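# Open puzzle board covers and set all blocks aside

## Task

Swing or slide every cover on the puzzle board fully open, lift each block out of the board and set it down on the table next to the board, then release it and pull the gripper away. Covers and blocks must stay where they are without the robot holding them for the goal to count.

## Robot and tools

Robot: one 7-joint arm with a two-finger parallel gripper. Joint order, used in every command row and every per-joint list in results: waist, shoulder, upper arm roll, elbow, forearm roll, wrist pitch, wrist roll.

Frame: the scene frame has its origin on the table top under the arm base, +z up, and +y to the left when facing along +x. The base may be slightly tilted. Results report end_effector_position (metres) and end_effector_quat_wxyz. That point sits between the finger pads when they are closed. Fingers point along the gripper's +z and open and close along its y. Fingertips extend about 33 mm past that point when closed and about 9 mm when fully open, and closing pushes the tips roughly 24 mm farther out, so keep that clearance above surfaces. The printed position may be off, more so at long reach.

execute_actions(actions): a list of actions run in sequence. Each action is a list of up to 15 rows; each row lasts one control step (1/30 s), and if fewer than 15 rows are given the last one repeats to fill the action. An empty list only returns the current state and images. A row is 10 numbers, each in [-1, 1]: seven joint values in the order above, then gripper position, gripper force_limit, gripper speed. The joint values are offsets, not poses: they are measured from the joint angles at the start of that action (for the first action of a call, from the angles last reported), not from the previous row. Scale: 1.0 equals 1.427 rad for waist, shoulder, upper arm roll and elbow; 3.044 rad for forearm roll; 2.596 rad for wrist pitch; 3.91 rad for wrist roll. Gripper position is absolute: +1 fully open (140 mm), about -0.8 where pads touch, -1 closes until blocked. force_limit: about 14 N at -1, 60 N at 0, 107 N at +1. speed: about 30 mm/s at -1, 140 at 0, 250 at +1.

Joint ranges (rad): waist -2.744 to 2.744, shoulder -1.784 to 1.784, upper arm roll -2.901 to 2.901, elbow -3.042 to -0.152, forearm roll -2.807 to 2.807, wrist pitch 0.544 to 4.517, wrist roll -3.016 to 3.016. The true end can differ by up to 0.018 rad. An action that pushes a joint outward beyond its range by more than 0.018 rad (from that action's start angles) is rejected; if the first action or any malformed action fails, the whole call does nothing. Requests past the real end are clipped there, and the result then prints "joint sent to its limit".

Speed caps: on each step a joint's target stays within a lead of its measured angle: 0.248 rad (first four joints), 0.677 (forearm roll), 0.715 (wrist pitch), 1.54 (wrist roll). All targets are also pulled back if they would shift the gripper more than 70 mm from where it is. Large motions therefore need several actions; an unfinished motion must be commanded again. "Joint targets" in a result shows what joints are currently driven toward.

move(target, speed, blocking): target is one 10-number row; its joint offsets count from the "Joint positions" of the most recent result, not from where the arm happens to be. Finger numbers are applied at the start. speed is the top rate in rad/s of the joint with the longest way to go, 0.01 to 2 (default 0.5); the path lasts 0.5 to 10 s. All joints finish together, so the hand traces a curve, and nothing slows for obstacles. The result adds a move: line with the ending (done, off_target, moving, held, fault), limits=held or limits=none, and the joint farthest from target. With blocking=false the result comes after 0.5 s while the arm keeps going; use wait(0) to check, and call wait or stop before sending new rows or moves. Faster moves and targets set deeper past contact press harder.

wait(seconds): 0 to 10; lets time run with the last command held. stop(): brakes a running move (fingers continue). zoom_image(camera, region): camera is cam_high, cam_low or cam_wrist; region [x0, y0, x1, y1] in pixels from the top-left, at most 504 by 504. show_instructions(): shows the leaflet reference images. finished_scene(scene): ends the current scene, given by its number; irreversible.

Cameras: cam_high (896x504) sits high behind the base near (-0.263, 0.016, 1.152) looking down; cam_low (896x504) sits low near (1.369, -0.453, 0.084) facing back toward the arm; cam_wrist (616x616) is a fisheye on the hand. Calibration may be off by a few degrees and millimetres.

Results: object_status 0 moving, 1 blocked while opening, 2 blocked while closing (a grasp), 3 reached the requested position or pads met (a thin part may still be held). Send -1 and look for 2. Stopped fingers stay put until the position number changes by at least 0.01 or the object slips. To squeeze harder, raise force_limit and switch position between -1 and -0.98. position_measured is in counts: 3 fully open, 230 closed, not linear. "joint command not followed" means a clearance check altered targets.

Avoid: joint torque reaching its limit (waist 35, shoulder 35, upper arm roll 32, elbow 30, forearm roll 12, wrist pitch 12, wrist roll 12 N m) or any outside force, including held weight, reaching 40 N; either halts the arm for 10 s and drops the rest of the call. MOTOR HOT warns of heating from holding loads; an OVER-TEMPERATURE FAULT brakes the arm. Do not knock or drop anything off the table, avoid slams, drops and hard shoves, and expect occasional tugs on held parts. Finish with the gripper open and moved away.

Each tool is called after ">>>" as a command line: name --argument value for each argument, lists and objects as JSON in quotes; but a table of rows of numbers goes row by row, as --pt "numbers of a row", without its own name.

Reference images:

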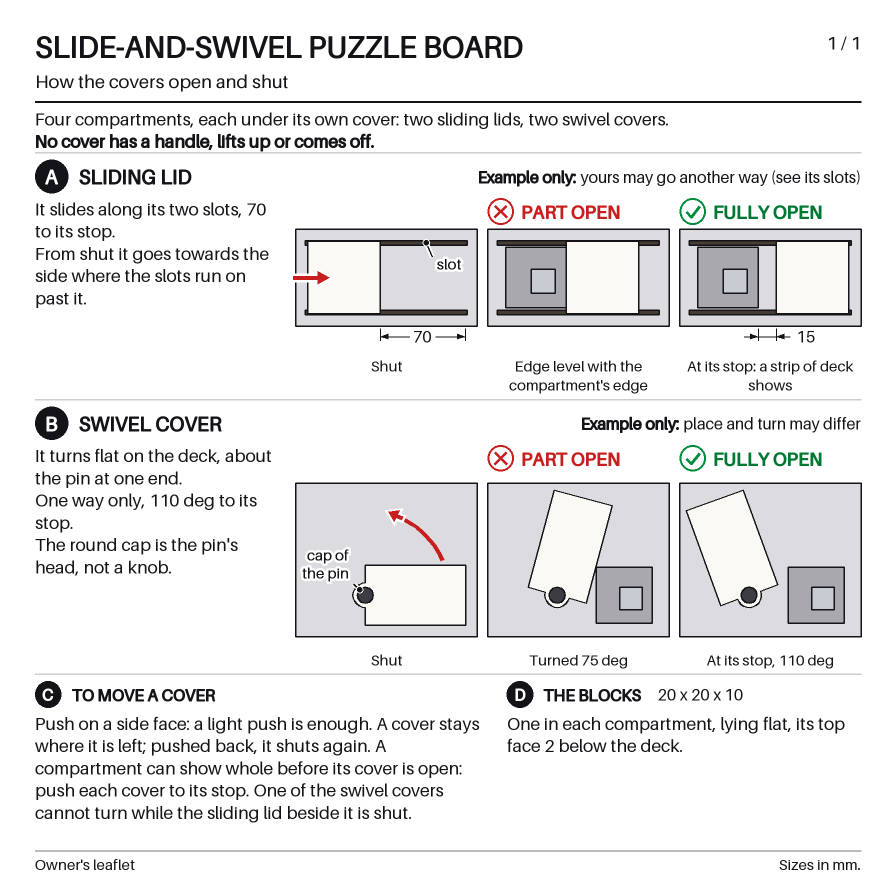

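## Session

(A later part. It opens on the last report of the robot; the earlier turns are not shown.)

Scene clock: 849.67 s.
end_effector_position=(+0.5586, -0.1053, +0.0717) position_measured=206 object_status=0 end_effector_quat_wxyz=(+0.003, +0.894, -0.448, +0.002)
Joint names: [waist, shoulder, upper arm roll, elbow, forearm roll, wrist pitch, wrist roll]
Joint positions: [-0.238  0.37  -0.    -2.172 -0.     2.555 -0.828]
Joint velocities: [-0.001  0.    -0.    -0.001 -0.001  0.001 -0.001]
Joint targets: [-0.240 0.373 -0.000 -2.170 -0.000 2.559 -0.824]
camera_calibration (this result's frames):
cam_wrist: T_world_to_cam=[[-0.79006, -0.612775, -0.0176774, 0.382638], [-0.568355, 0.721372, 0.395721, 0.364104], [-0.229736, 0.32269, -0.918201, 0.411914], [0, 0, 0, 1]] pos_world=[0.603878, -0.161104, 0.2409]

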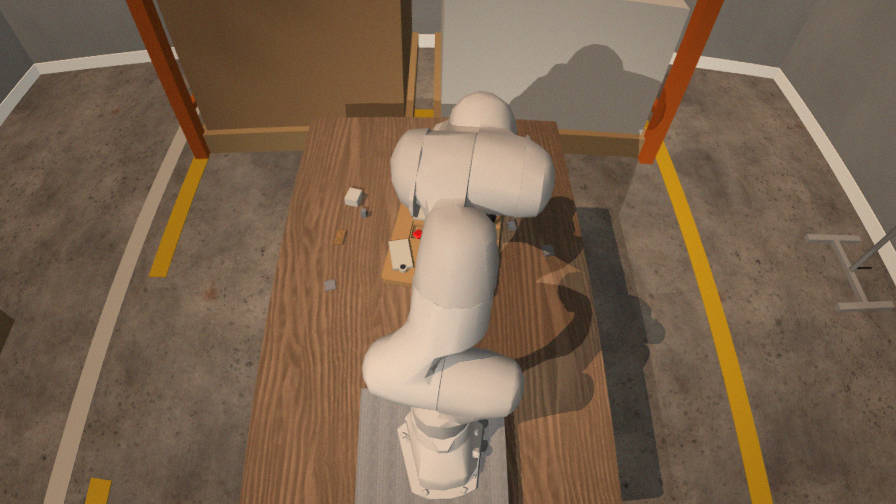

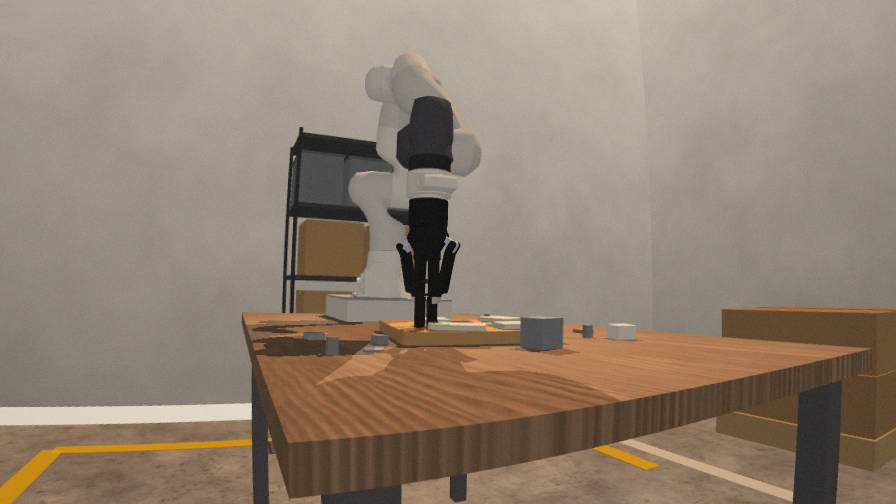

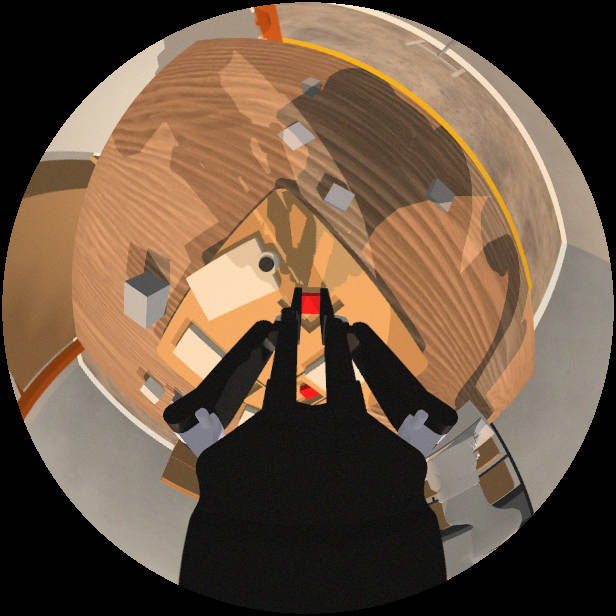

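>>> execute_actions --actions '[[[0, -0.001, 0, 0, 0, -0.00238, 0, -1, -0.2, -0.6], [0, -0.00175, 0, 0, 0, -0.00351, 0, -1, -0.2, -0.6], [0, -0.00293, 0, 0, 0, -0.00513, 0, -1, -0.2, -0.6], [0, -0.00499, 0, 0, 0, -0.00707, 0, -1, -0.2, -0.6], [0, -0.00793, 0, 0, 0, -0.00918, 0, -1, -0.2, -0.6], [0, -0.01146, 0, 0, 0, -0.01128, 0, -1, -0.2, -0.6], [0, -0.01529, 0, 0, 0, -0.01322, 0, -1, -0.2, -0.6], [0, -0.01912, 0, 0, 0, -0.015, 0, -1, -0.2, -0.6], [0, -0.02265, 0, 0, 0, -0.01646, 0, -1, -0.2, -0.6], [0, -0.02589, 0, 0, 0, -0.01743, 0, -1, -0.2, -0.6], [0, -0.02854, 0, 0, 0, -0.01791, 0, -1, -0.2, -0.6], [0, -0.0303, 0, 0, 0, -0.01791, 0, -1, -0.2, -0.6], [0, -0.03118, 0, 0, 0, -0.01791, 0, -1, -0.2, -0.6]]]'

>>> zoom_image --camera "cam_low" --region '[380, 280, 470, 350]'

Scene clock: 881.93 s.
end_effector_position=(+0.5606, -0.1056, +0.0918) position_measured=206 object_status=2 end_effector_quat_wxyz=(+0.002, +0.894, -0.448, +0.005)
Joint names: [waist, shoulder, upper arm roll, elbow, forearm roll, wrist pitch, wrist roll]
Joint positions: [-0.238  0.329 -0.    -2.172 -0.     2.52  -0.828]
Joint velocities: [ 0.    -0.047  0.002  0.     0.    -0.034  0.003]
Joint targets: [-0.238 0.325 -0.000 -2.172 -0.000 2.508 -0.828]
camera_calibration (this result's frames):
cam_wrist: T_world_to_cam=[[-0.789927, -0.612817, -0.0217076, 0.384682], [-0.570725, 0.721802, 0.391502, 0.359198], [-0.224251, 0.321647, -0.919921, 0.427885], [0, 0, 0, 1]] pos_world=[0.604828, -0.161158, 0.261344]

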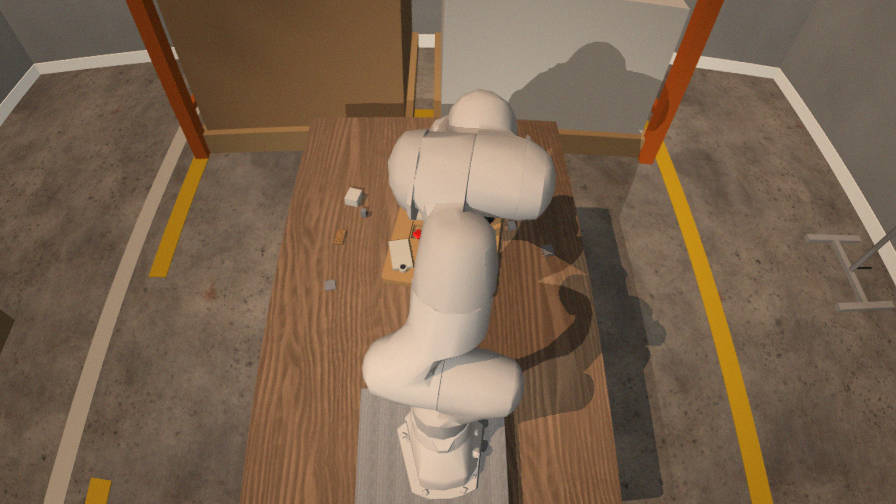

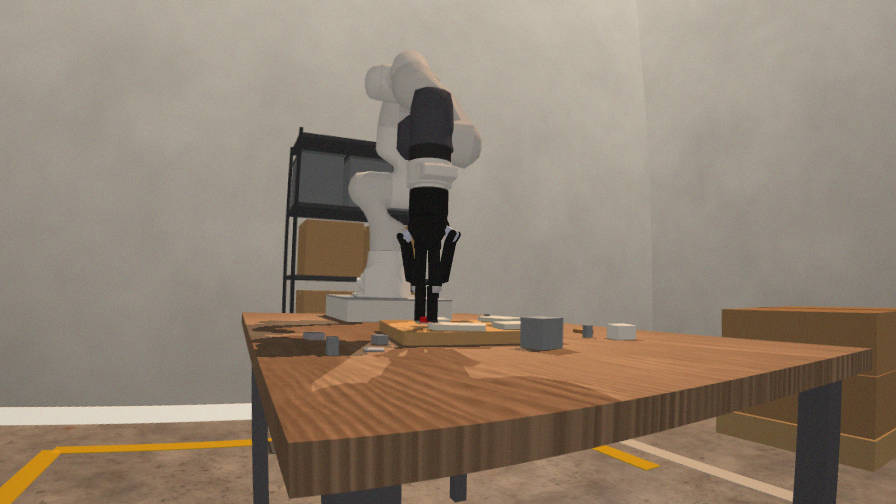

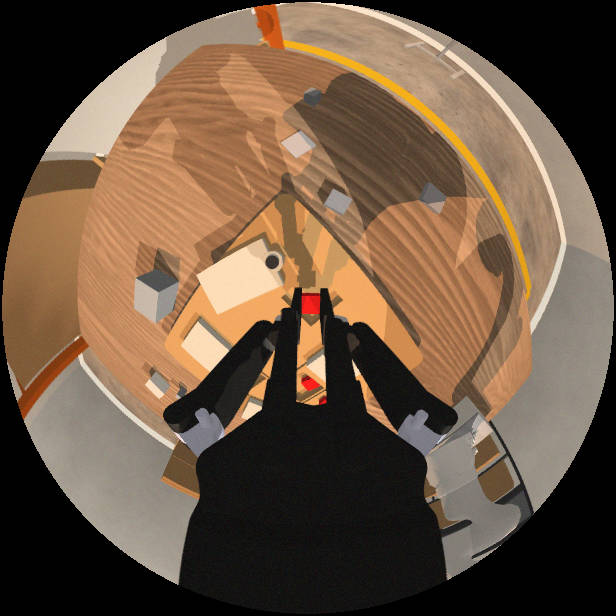

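Region (380, 280, 470, 350) of cam_low's 896x504 image, scaled by 5.600, with more detail than that image has.

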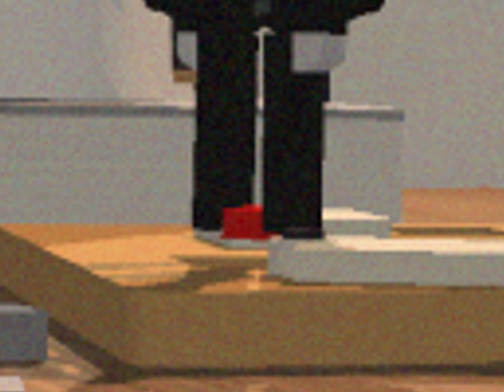

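>>> move --target '[-0.14198, -0.0335, 0, -0.06006, 0, 0.01344, 0.15396, -1, -0.2, -0.6]' --speed 0.9

>>> zoom_image --camera "cam_low" --region '[320, 280, 410, 360]'

Scene clock: 898.33 s.
end_effector_position=(+0.5049, -0.2063, +0.0889) position_measured=206 object_status=2 end_effector_quat_wxyz=(-0.003, -0.650, +0.760, -0.003)
Joint names: [waist, shoulder, upper arm roll, elbow, forearm roll, wrist pitch, wrist roll]
Joint positions: [-0.438  0.284 -0.001 -2.255 -0.     2.55  -0.232]
Joint velocities: [-0.001 -0.001 -0.     0.002 -0.     0.     0.008]
Joint targets: [-0.440 0.281 -0.000 -2.257 -0.000 2.555 -0.226]
move: done; limits=none; farthest joint: the wrist roll, 0.006 radians from its target (0.602 radians at the start)
camera_calibration (this result's frames):
cam_wrist: T_world_to_cam=[[-0.990315, 0.137249, -0.020939, 0.534792], [0.118086, 0.911979, 0.392874, 0.0925644], [0.0730175, 0.386596, -0.919354, 0.308371], [0, 0, 0, 1]] pos_world=[0.496166, -0.277032, 0.258334]

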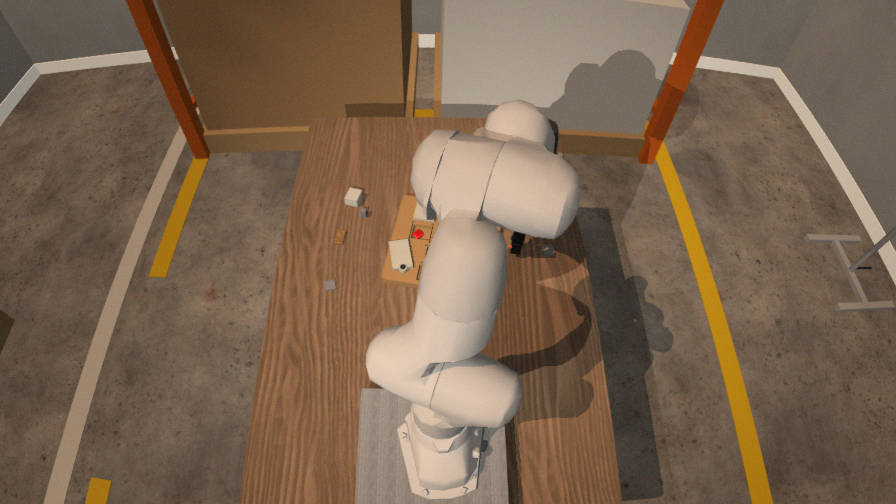

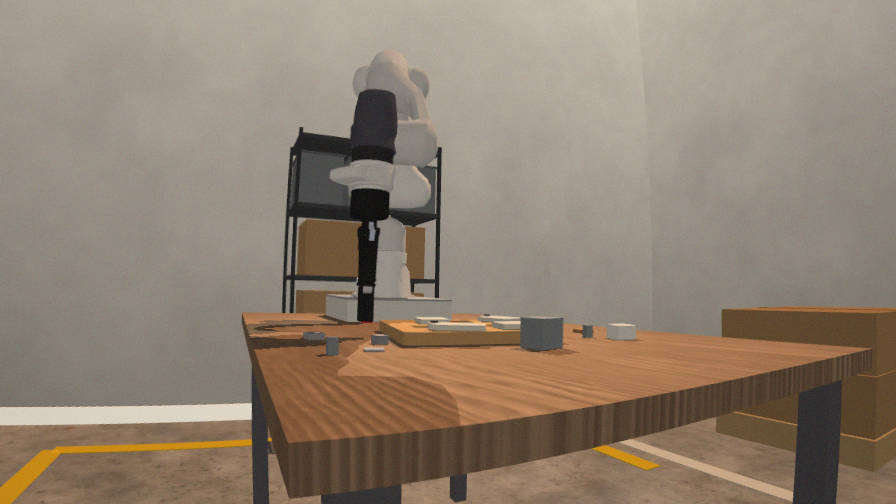

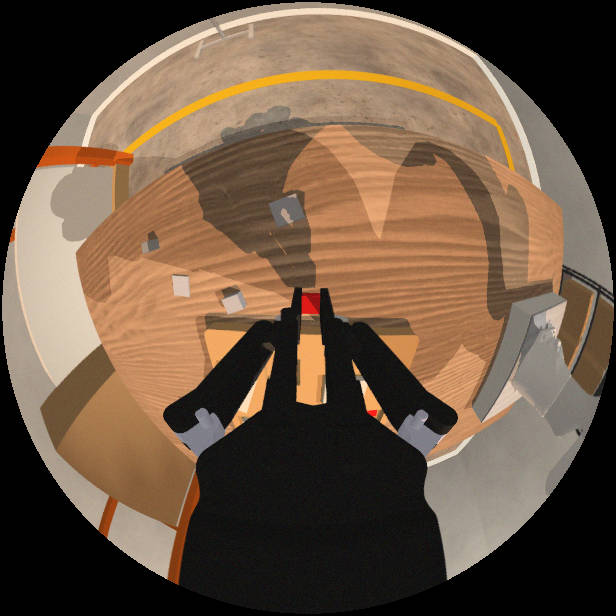

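Region (320, 280, 410, 360) of cam_low's 896x504 image, scaled by 5.600, with more detail than that image has.

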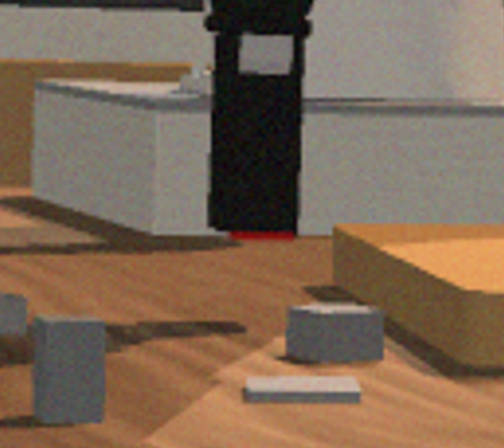

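>>> execute_actions --actions '[]'

Scene clock: 927.20 s.
end_effector_position=(+0.5049, -0.2063, +0.0889) position_measured=206 object_status=2 end_effector_quat_wxyz=(-0.003, -0.649, +0.760, -0.003)
Joint names: [waist, shoulder, upper arm roll, elbow, forearm roll, wrist pitch, wrist roll]
Joint positions: [-0.438  0.284 -0.001 -2.255 -0.     2.55  -0.231]
Joint velocities: [-0.     0.    -0.     0.001  0.     0.001 -0.001]
Joint targets: [-0.440 0.281 -0.000 -2.257 -0.000 2.555 -0.226]
camera_calibration (this result's frames):
cam_wrist: T_world_to_cam=[[-0.99007, 0.138992, -0.0210172, 0.535028], [0.119661, 0.91178, 0.392859, 0.0917295], [0.0737672, 0.386443, -0.919358, 0.307969], [0, 0, 0, 1]] pos_world=[0.496021, -0.277014, 0.258342]

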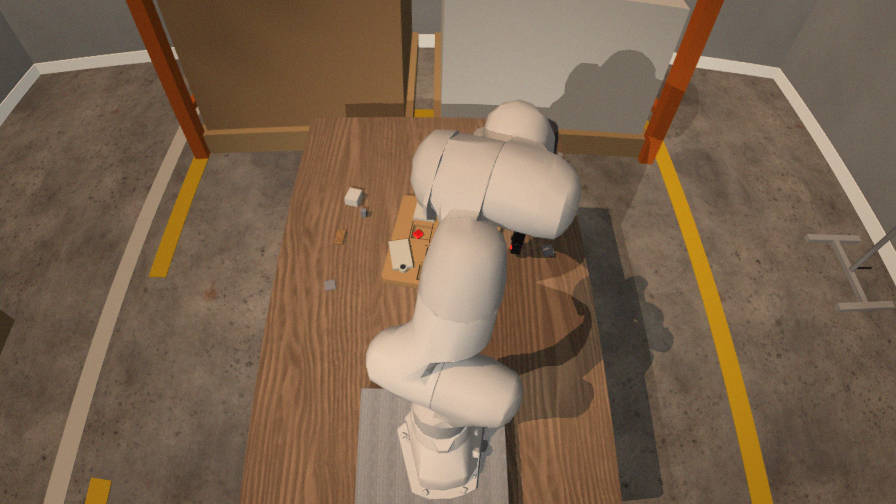

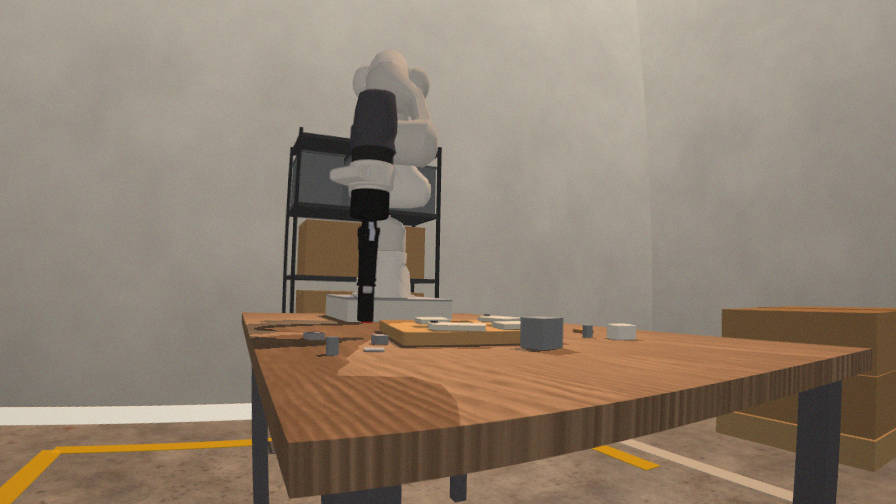

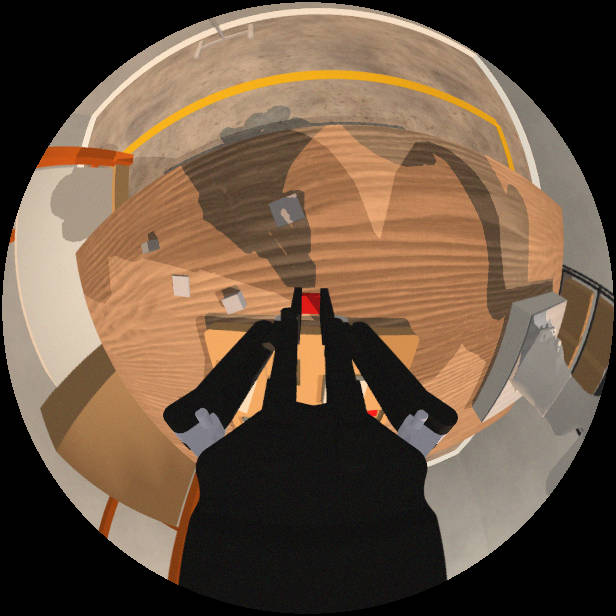

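>>> move --target '[0,0.0407,0,0,0,0.0231,0,-1,-0.2,-0.6]' --speed 0.1

>>> zoom_image --camera "cam_low" --region '[330, 290, 420, 350]'

Scene clock: 934.53 s.
end_effector_position=(+0.5042, -0.2062, +0.0635) position_measured=206 object_status=2 end_effector_quat_wxyz=(-0.004, -0.649, +0.760, -0.003)
Joint names: [waist, shoulder, upper arm roll, elbow, forearm roll, wrist pitch, wrist roll]
Joint positions: [-0.438  0.339 -0.001 -2.255 -0.     2.605 -0.231]
Joint velocities: [ 0.001  0.    -0.     0.001  0.001  0.003 -0.002]
Joint targets: [-0.438 0.342 -0.001 -2.255 -0.000 2.610 -0.231]
move: done; limits=none; farthest joint: the wrist pitch, 0.005 radians from its target (0.060 radians at the start)
camera_calibration (this result's frames):
cam_wrist: T_world_to_cam=[[-0.99009, 0.138993, -0.0200819, 0.533749], [0.120011, 0.911661, 0.393029, 0.101544], [0.0729359, 0.386724, -0.919307, 0.285138], [0, 0, 0, 1]] pos_world=[0.495476, -0.27703, 0.232938]

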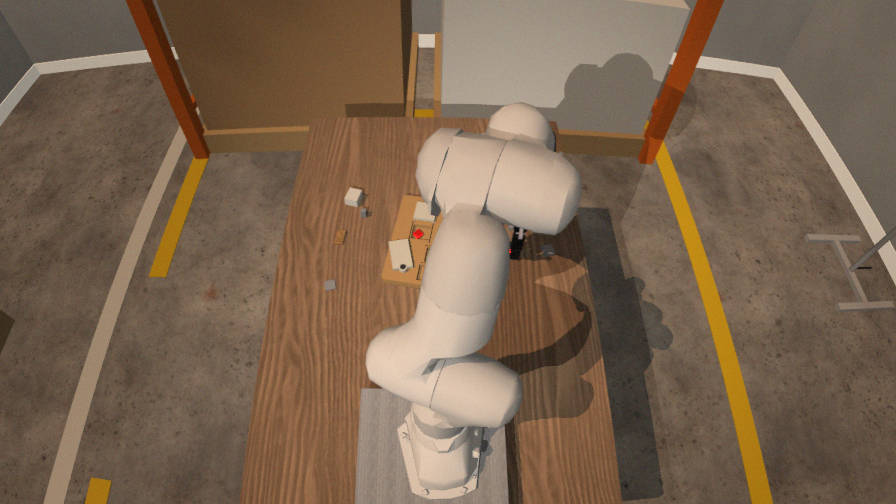

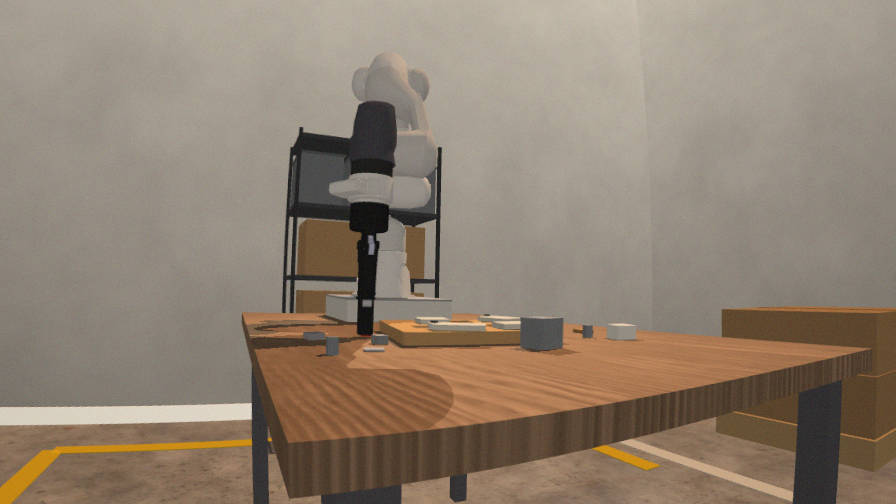

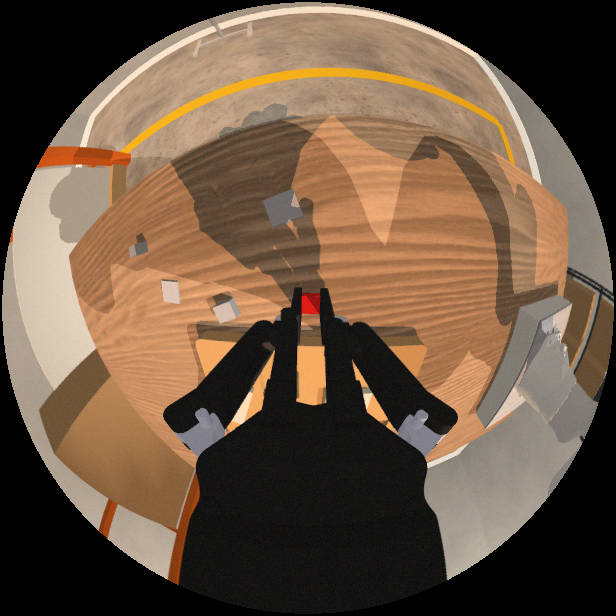

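Region (330, 290, 420, 350) of cam_low's 896x504 image, scaled by 5.600, with more detail than that image has.

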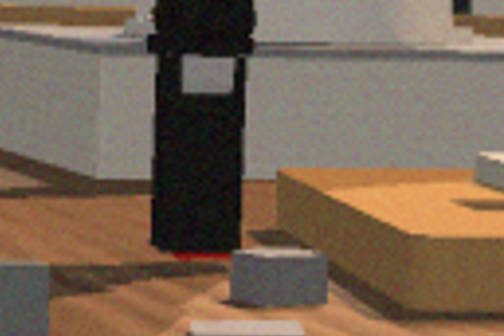

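>>> execute_actions --actions '[[[0,0.0025,0,0,0,0.0025,0,-1,-0.2,-0.6],[0,0.003,0,0,0,0.003,0,-1,-0.2,-0.6],[0,0.0037,0,0,0,0.0035,0,-1,-0.2,-0.6],[0,0.0044,0,0,0,0.004,0,-1,-0.2,-0.6],[0,0.0051,0,0,0,0.0045,0,-1,-0.2,-0.6],[0,0.0058,0,0,0,0.005,0,-1,-0.2,-0.6],[0,0.0065,0,0,0,0.0054,0,-1,-0.2,-0.6],[0,0.0072,0,0,0,0.0058,0,-1,-0.2,-0.6],[0,0.0079,0,0,0,0.0058,0,-1,-0.2,-0.6],[0,0.0085,0,0,0,0.0058,0,-1,-0.2,-0.6],[0,0.0091,0,0,0,0.0058,0,-1,-0.2,-0.6]]]'

>>> wait --seconds 0.3

>>> zoom_image --camera "cam_low" --region '[340, 310, 400, 350]'

Scene clock: 944.70 s.
end_effector_position=(+0.5042, -0.2063, +0.0599) position_measured=206 object_status=2 end_effector_quat_wxyz=(-0.004, -0.649, +0.760, -0.003)
Joint names: [waist, shoulder, upper arm roll, elbow, forearm roll, wrist pitch, wrist roll]
Joint positions: [-0.438  0.348 -0.001 -2.255 -0.     2.614 -0.231]
Joint velocities: [-0.001  0.     0.    -0.     0.001  0.    -0.001]
Joint targets: [-0.438 0.352 -0.001 -2.255 -0.000 2.620 -0.231]
camera_calibration (this result's frames):
cam_wrist: T_world_to_cam=[[-0.990085, 0.138982, -0.0203993, 0.533619], [0.119885, 0.911714, 0.392944, 0.103089], [0.0732105, 0.386602, -0.919336, 0.281589], [0, 0, 0, 1]] pos_world=[0.495354, -0.277014, 0.229252]

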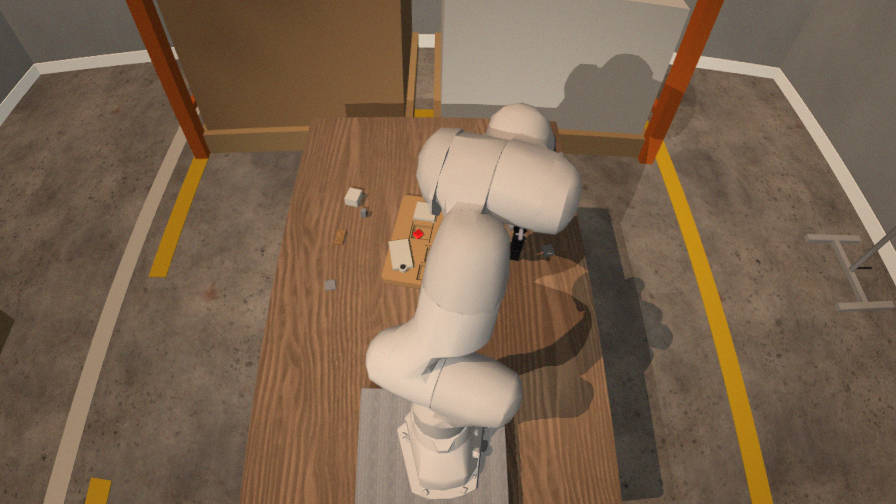

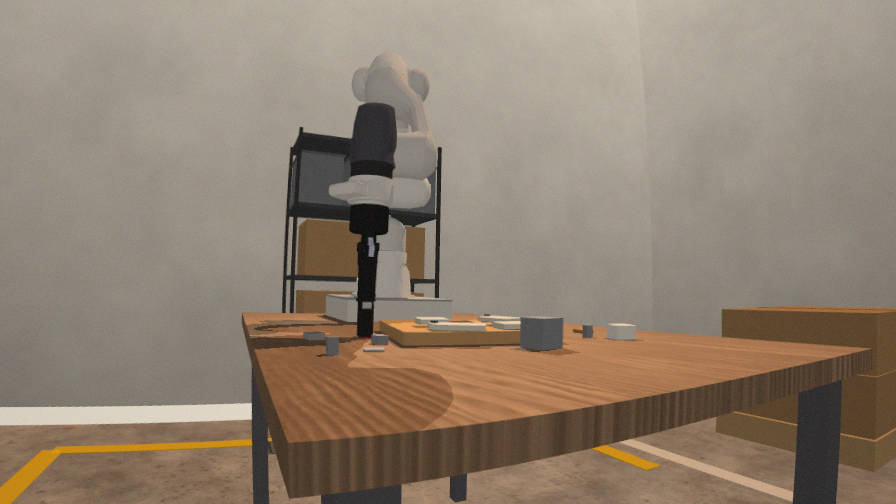

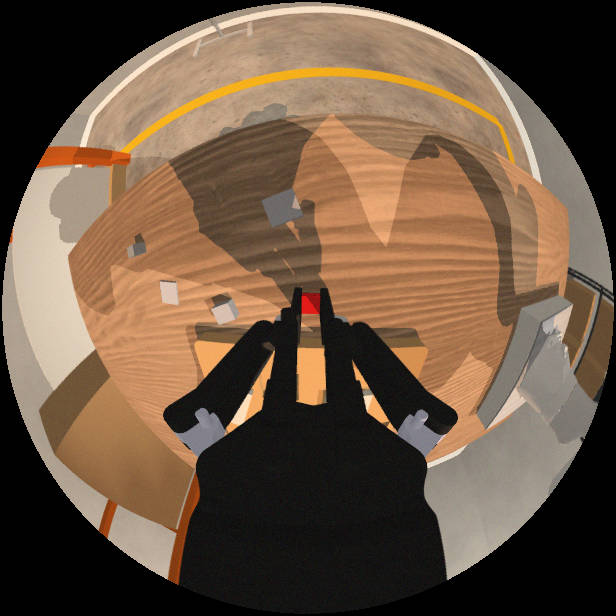

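Scene clock: 945.00 s.
end_effector_position=(+0.5042, -0.2063, +0.0599) position_measured=206 object_status=2 end_effector_quat_wxyz=(-0.004, -0.649, +0.760, -0.003)
Joint names: [waist, shoulder, upper arm roll, elbow, forearm roll, wrist pitch, wrist roll]
Joint positions: [-0.438  0.348 -0.001 -2.255 -0.     2.614 -0.231]
Joint velocities: [ 0.002  0.     0.001 -0.001 -0.     0.001  0.002]
Joint targets: [-0.438 0.352 -0.001 -2.255 -0.000 2.620 -0.231]
wait: 0.30 s; at rest by 0.17 s
camera_calibration (this result's frames):
cam_wrist: T_world_to_cam=[[-0.990085, 0.138982, -0.0203993, 0.533619], [0.119885, 0.911714, 0.392944, 0.103089], [0.0732104, 0.386602, -0.919336, 0.281589], [0, 0, 0, 1]] pos_world=[0.495354, -0.277014, 0.229252]

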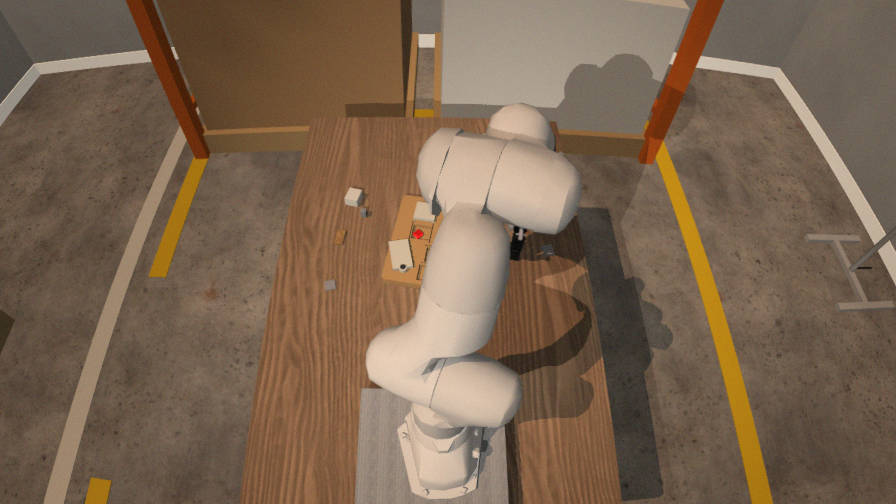

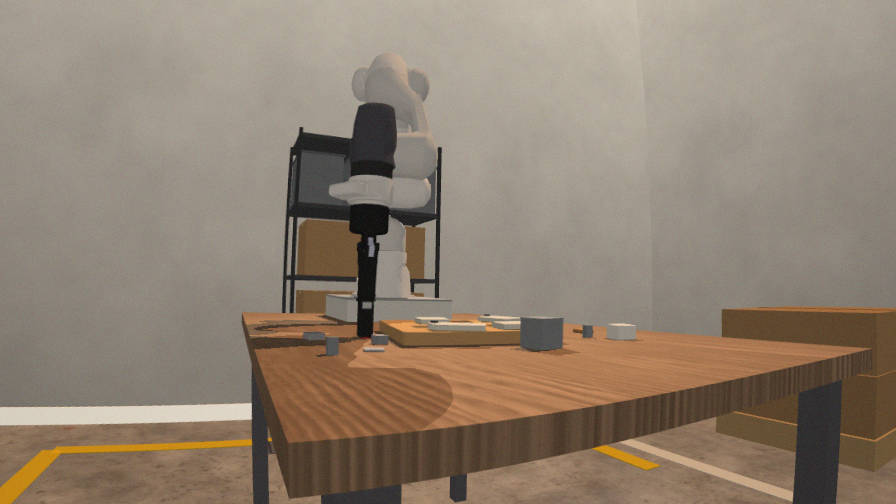

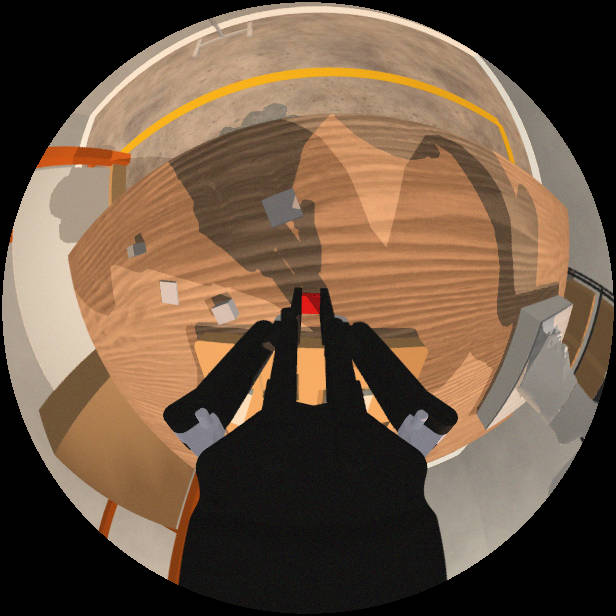

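Region (340, 310, 400, 350) of cam_low's 896x504 image, scaled by 8.400, with more detail than that image has.

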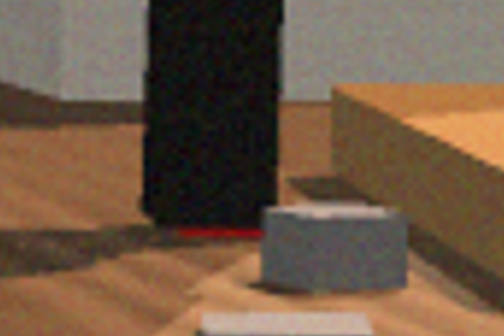

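>>> execute_actions --actions '[[[0,0,0,0,0,0,0,-0.4,-0.2,-0.4],[0,0,0,0,0,0,0,-0.4,-0.2,-0.4],[0,0,0,0,0,0,0,-0.4,-0.2,-0.4],[0,0,0,0,0,0,0,-0.4,-0.2,-0.4],[0,0,0,0,0,0,0,-0.4,-0.2,-0.4],[0,0,0,0,0,0,0,-0.4,-0.2,-0.4],[0,0,0,0,0,0,0,-0.4,-0.2,-0.4],[0,0,0,0,0,0,0,-0.4,-0.2,-0.4],[0,-0.001,0,0,0,-0.002,0,-0.4,-0.2,-0.4],[0,-0.002,0,0,0,-0.003,0,-0.4,-0.2,-0.4],[0,-0.003,0,0,0,-0.004,0,-0.4,-0.2,-0.4],[0,-0.004,0,0,0,-0.005,0,-0.4,-0.2,-0.4],[0,-0.006,0,0,0,-0.0065,0,-0.4,-0.2,-0.4],[0,-0.008,0,0,0,-0.008,0,-0.4,-0.2,-0.4],[0,-0.011,0,0,0,-0.010,0,-0.4,-0.2,-0.4]],[[0,-0.011,0,0,0,-0.011,0,-0.4,-0.2,-0.4],[0,-0.015,0,0,0,-0.0135,0,-0.4,-0.2,-0.4],[0,-0.019,0,0,0,-0.016,0,-0.4,-0.2,-0.4],[0,-0.024,0,0,0,-0.019,0,-0.4,-0.2,-0.4],[0,-0.029,0,0,0,-0.022,0,-0.4,-0.2,-0.4],[0,-0.034,0,0,0,-0.0245,0,-0.4,-0.2,-0.4],[0,-0.039,0,0,0,-0.027,0,-0.4,-0.2,-0.4],[0,-0.043,0,0,0,-0.029,0,-0.4,-0.2,-0.4],[0,-0.047,0,0,0,-0.030,0,-0.4,-0.2,-0.4],[0,-0.050,0,0,0,-0.030,0,-0.4,-0.2,-0.4],[0,-0.052,0,0,0,-0.030,0,-0.4,-0.2,-0.4],[0,-0.053,0,0,0,-0.030,0,-0.4,-0.2,-0.4]]]'

Scene clock: 1006.93 s.
end_effector_position=(+0.5059, -0.2066, +0.0959) position_measured=179 object_status=3 end_effector_quat_wxyz=(-0.003, -0.649, +0.760, -0.005)
Joint names: [waist, shoulder, upper arm roll, elbow, forearm roll, wrist pitch, wrist roll]
Joint positions: [-0.438  0.269 -0.001 -2.255 -0.     2.539 -0.231]
Joint velocities: [ 0.001 -0.02  -0.     0.002 -0.001 -0.046  0.001]
Joint targets: [-0.438 0.267 -0.001 -2.255 -0.000 2.527 -0.231]
camera_calibration (this result's frames):
cam_wrist: T_world_to_cam=[[-0.989994, 0.138956, -0.0245589, 0.536456], [0.118328, 0.912316, 0.392018, 0.0900561], [0.0768786, 0.385189, -0.91963, 0.312589], [0, 0, 0, 1]] pos_world=[0.4964, -0.277109, 0.265337]

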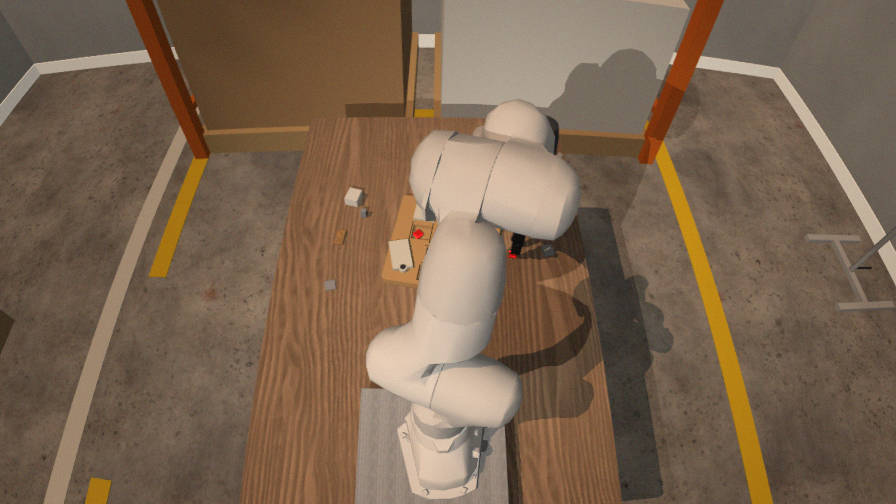

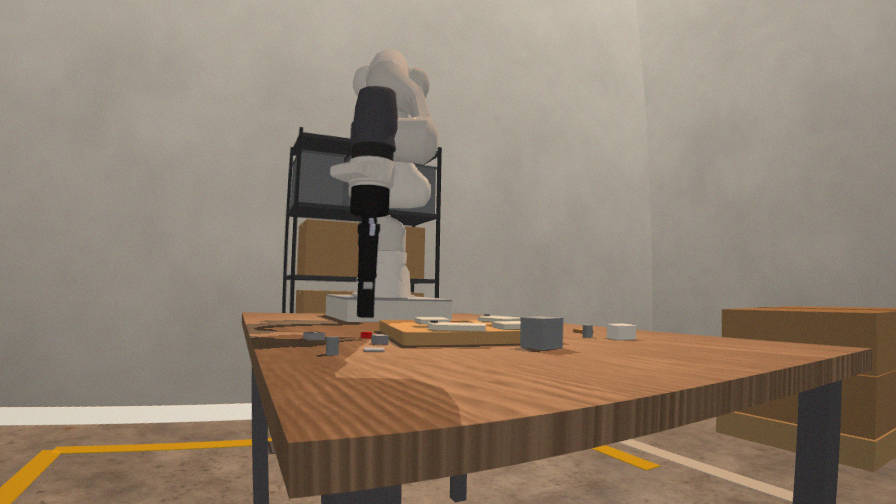

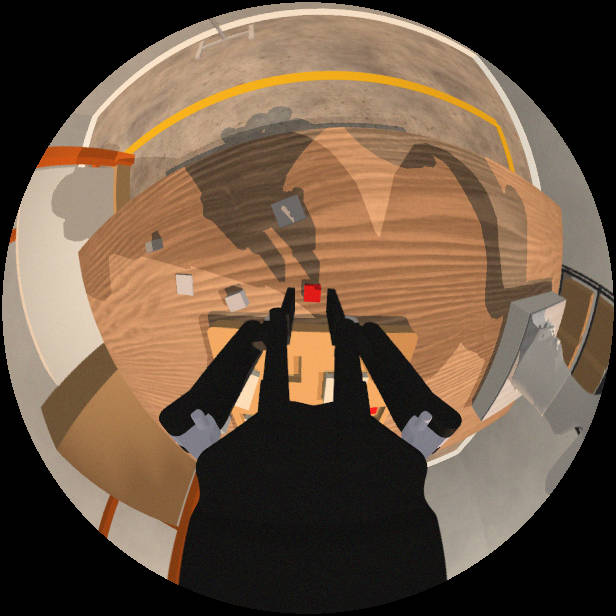

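>>> move --target '[0.2875,-0.1125,0,-0.1491,0,0.0213,0.102,0.0,-0.2,-0.2]' --speed 0.5

>>> zoom_image --camera "cam_wrist" --region '[250, 235, 370, 355]'

Scene clock: 1016.03 s.
end_effector_position=(+0.4853, +0.0106, +0.1025) position_measured=129 object_status=3 end_effector_quat_wxyz=(-0.001, -0.656, +0.755, -0.002)
Joint names: [waist, shoulder, upper arm roll, elbow, forearm roll, wrist pitch, wrist roll]
Joint positions: [-0.031  0.111  0.    -2.465 -0.     2.59   0.162]
Joint velocities: [-0.    -0.     0.001  0.     0.001 -0.     0.003]
Joint targets: [-0.028 0.109 -0.001 -2.467 -0.000 2.595 0.168]
move: done; limits=none; farthest joint: the wrist roll, 0.006 radians from its target (0.398 radians at the start)
camera_calibration (this result's frames):
cam_wrist: T_world_to_cam=[[-0.992188, 0.122539, -0.023406, 0.487174], [0.103197, 0.911588, 0.397942, -0.101501], [0.0700998, 0.392417, -0.917112, 0.239518], [0, 0, 0, 1]] pos_world=[0.477052, -0.0611618, 0.271459]

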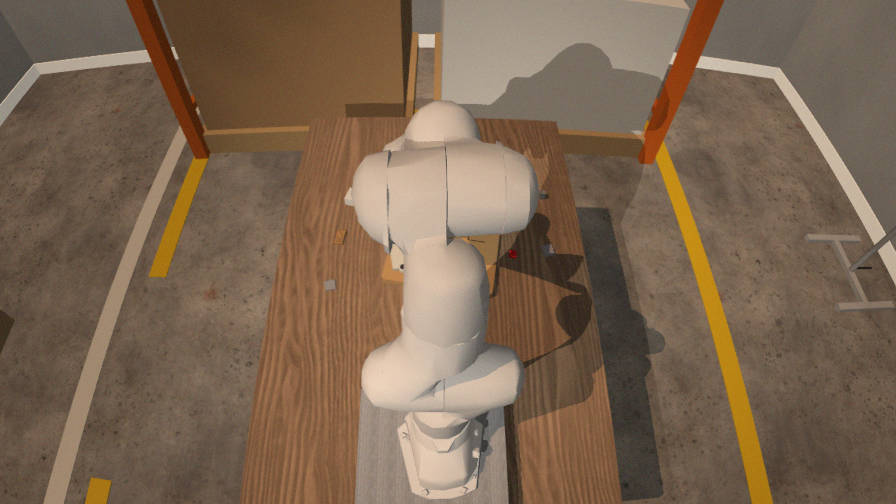

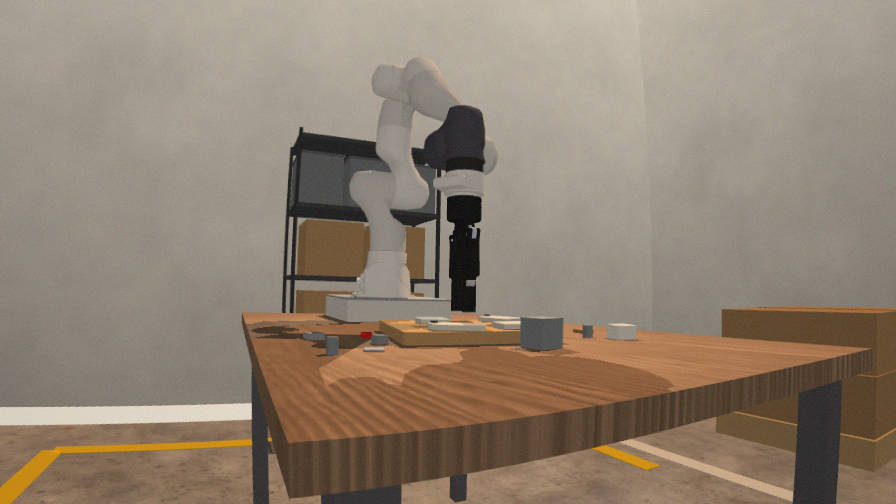

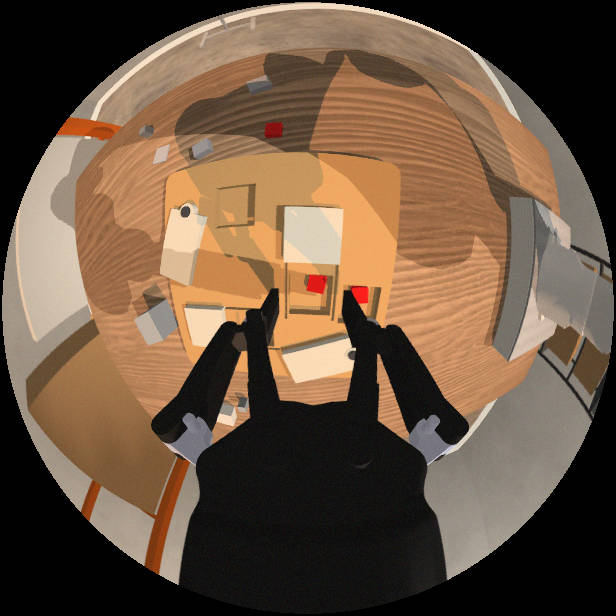

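Region (250, 235, 370, 355) of cam_wrist's 616x616 image, scaled by 4.200, with more detail than that image has.

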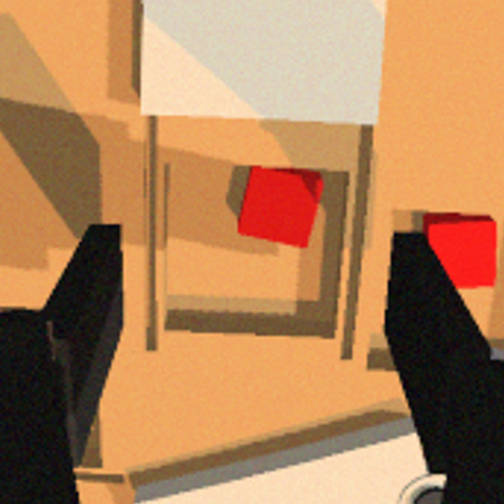

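>>> zoom_image --camera "cam_wrist" --region '[280, 262, 344, 326]'

Region (280, 262, 344, 326) of cam_wrist's 616x616 image, scaled by 7.875, with more detail than that image has.

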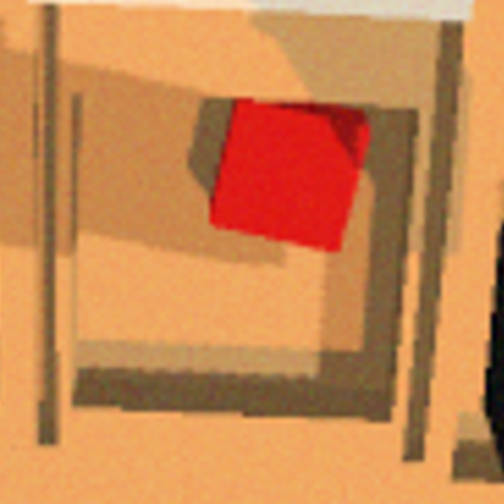

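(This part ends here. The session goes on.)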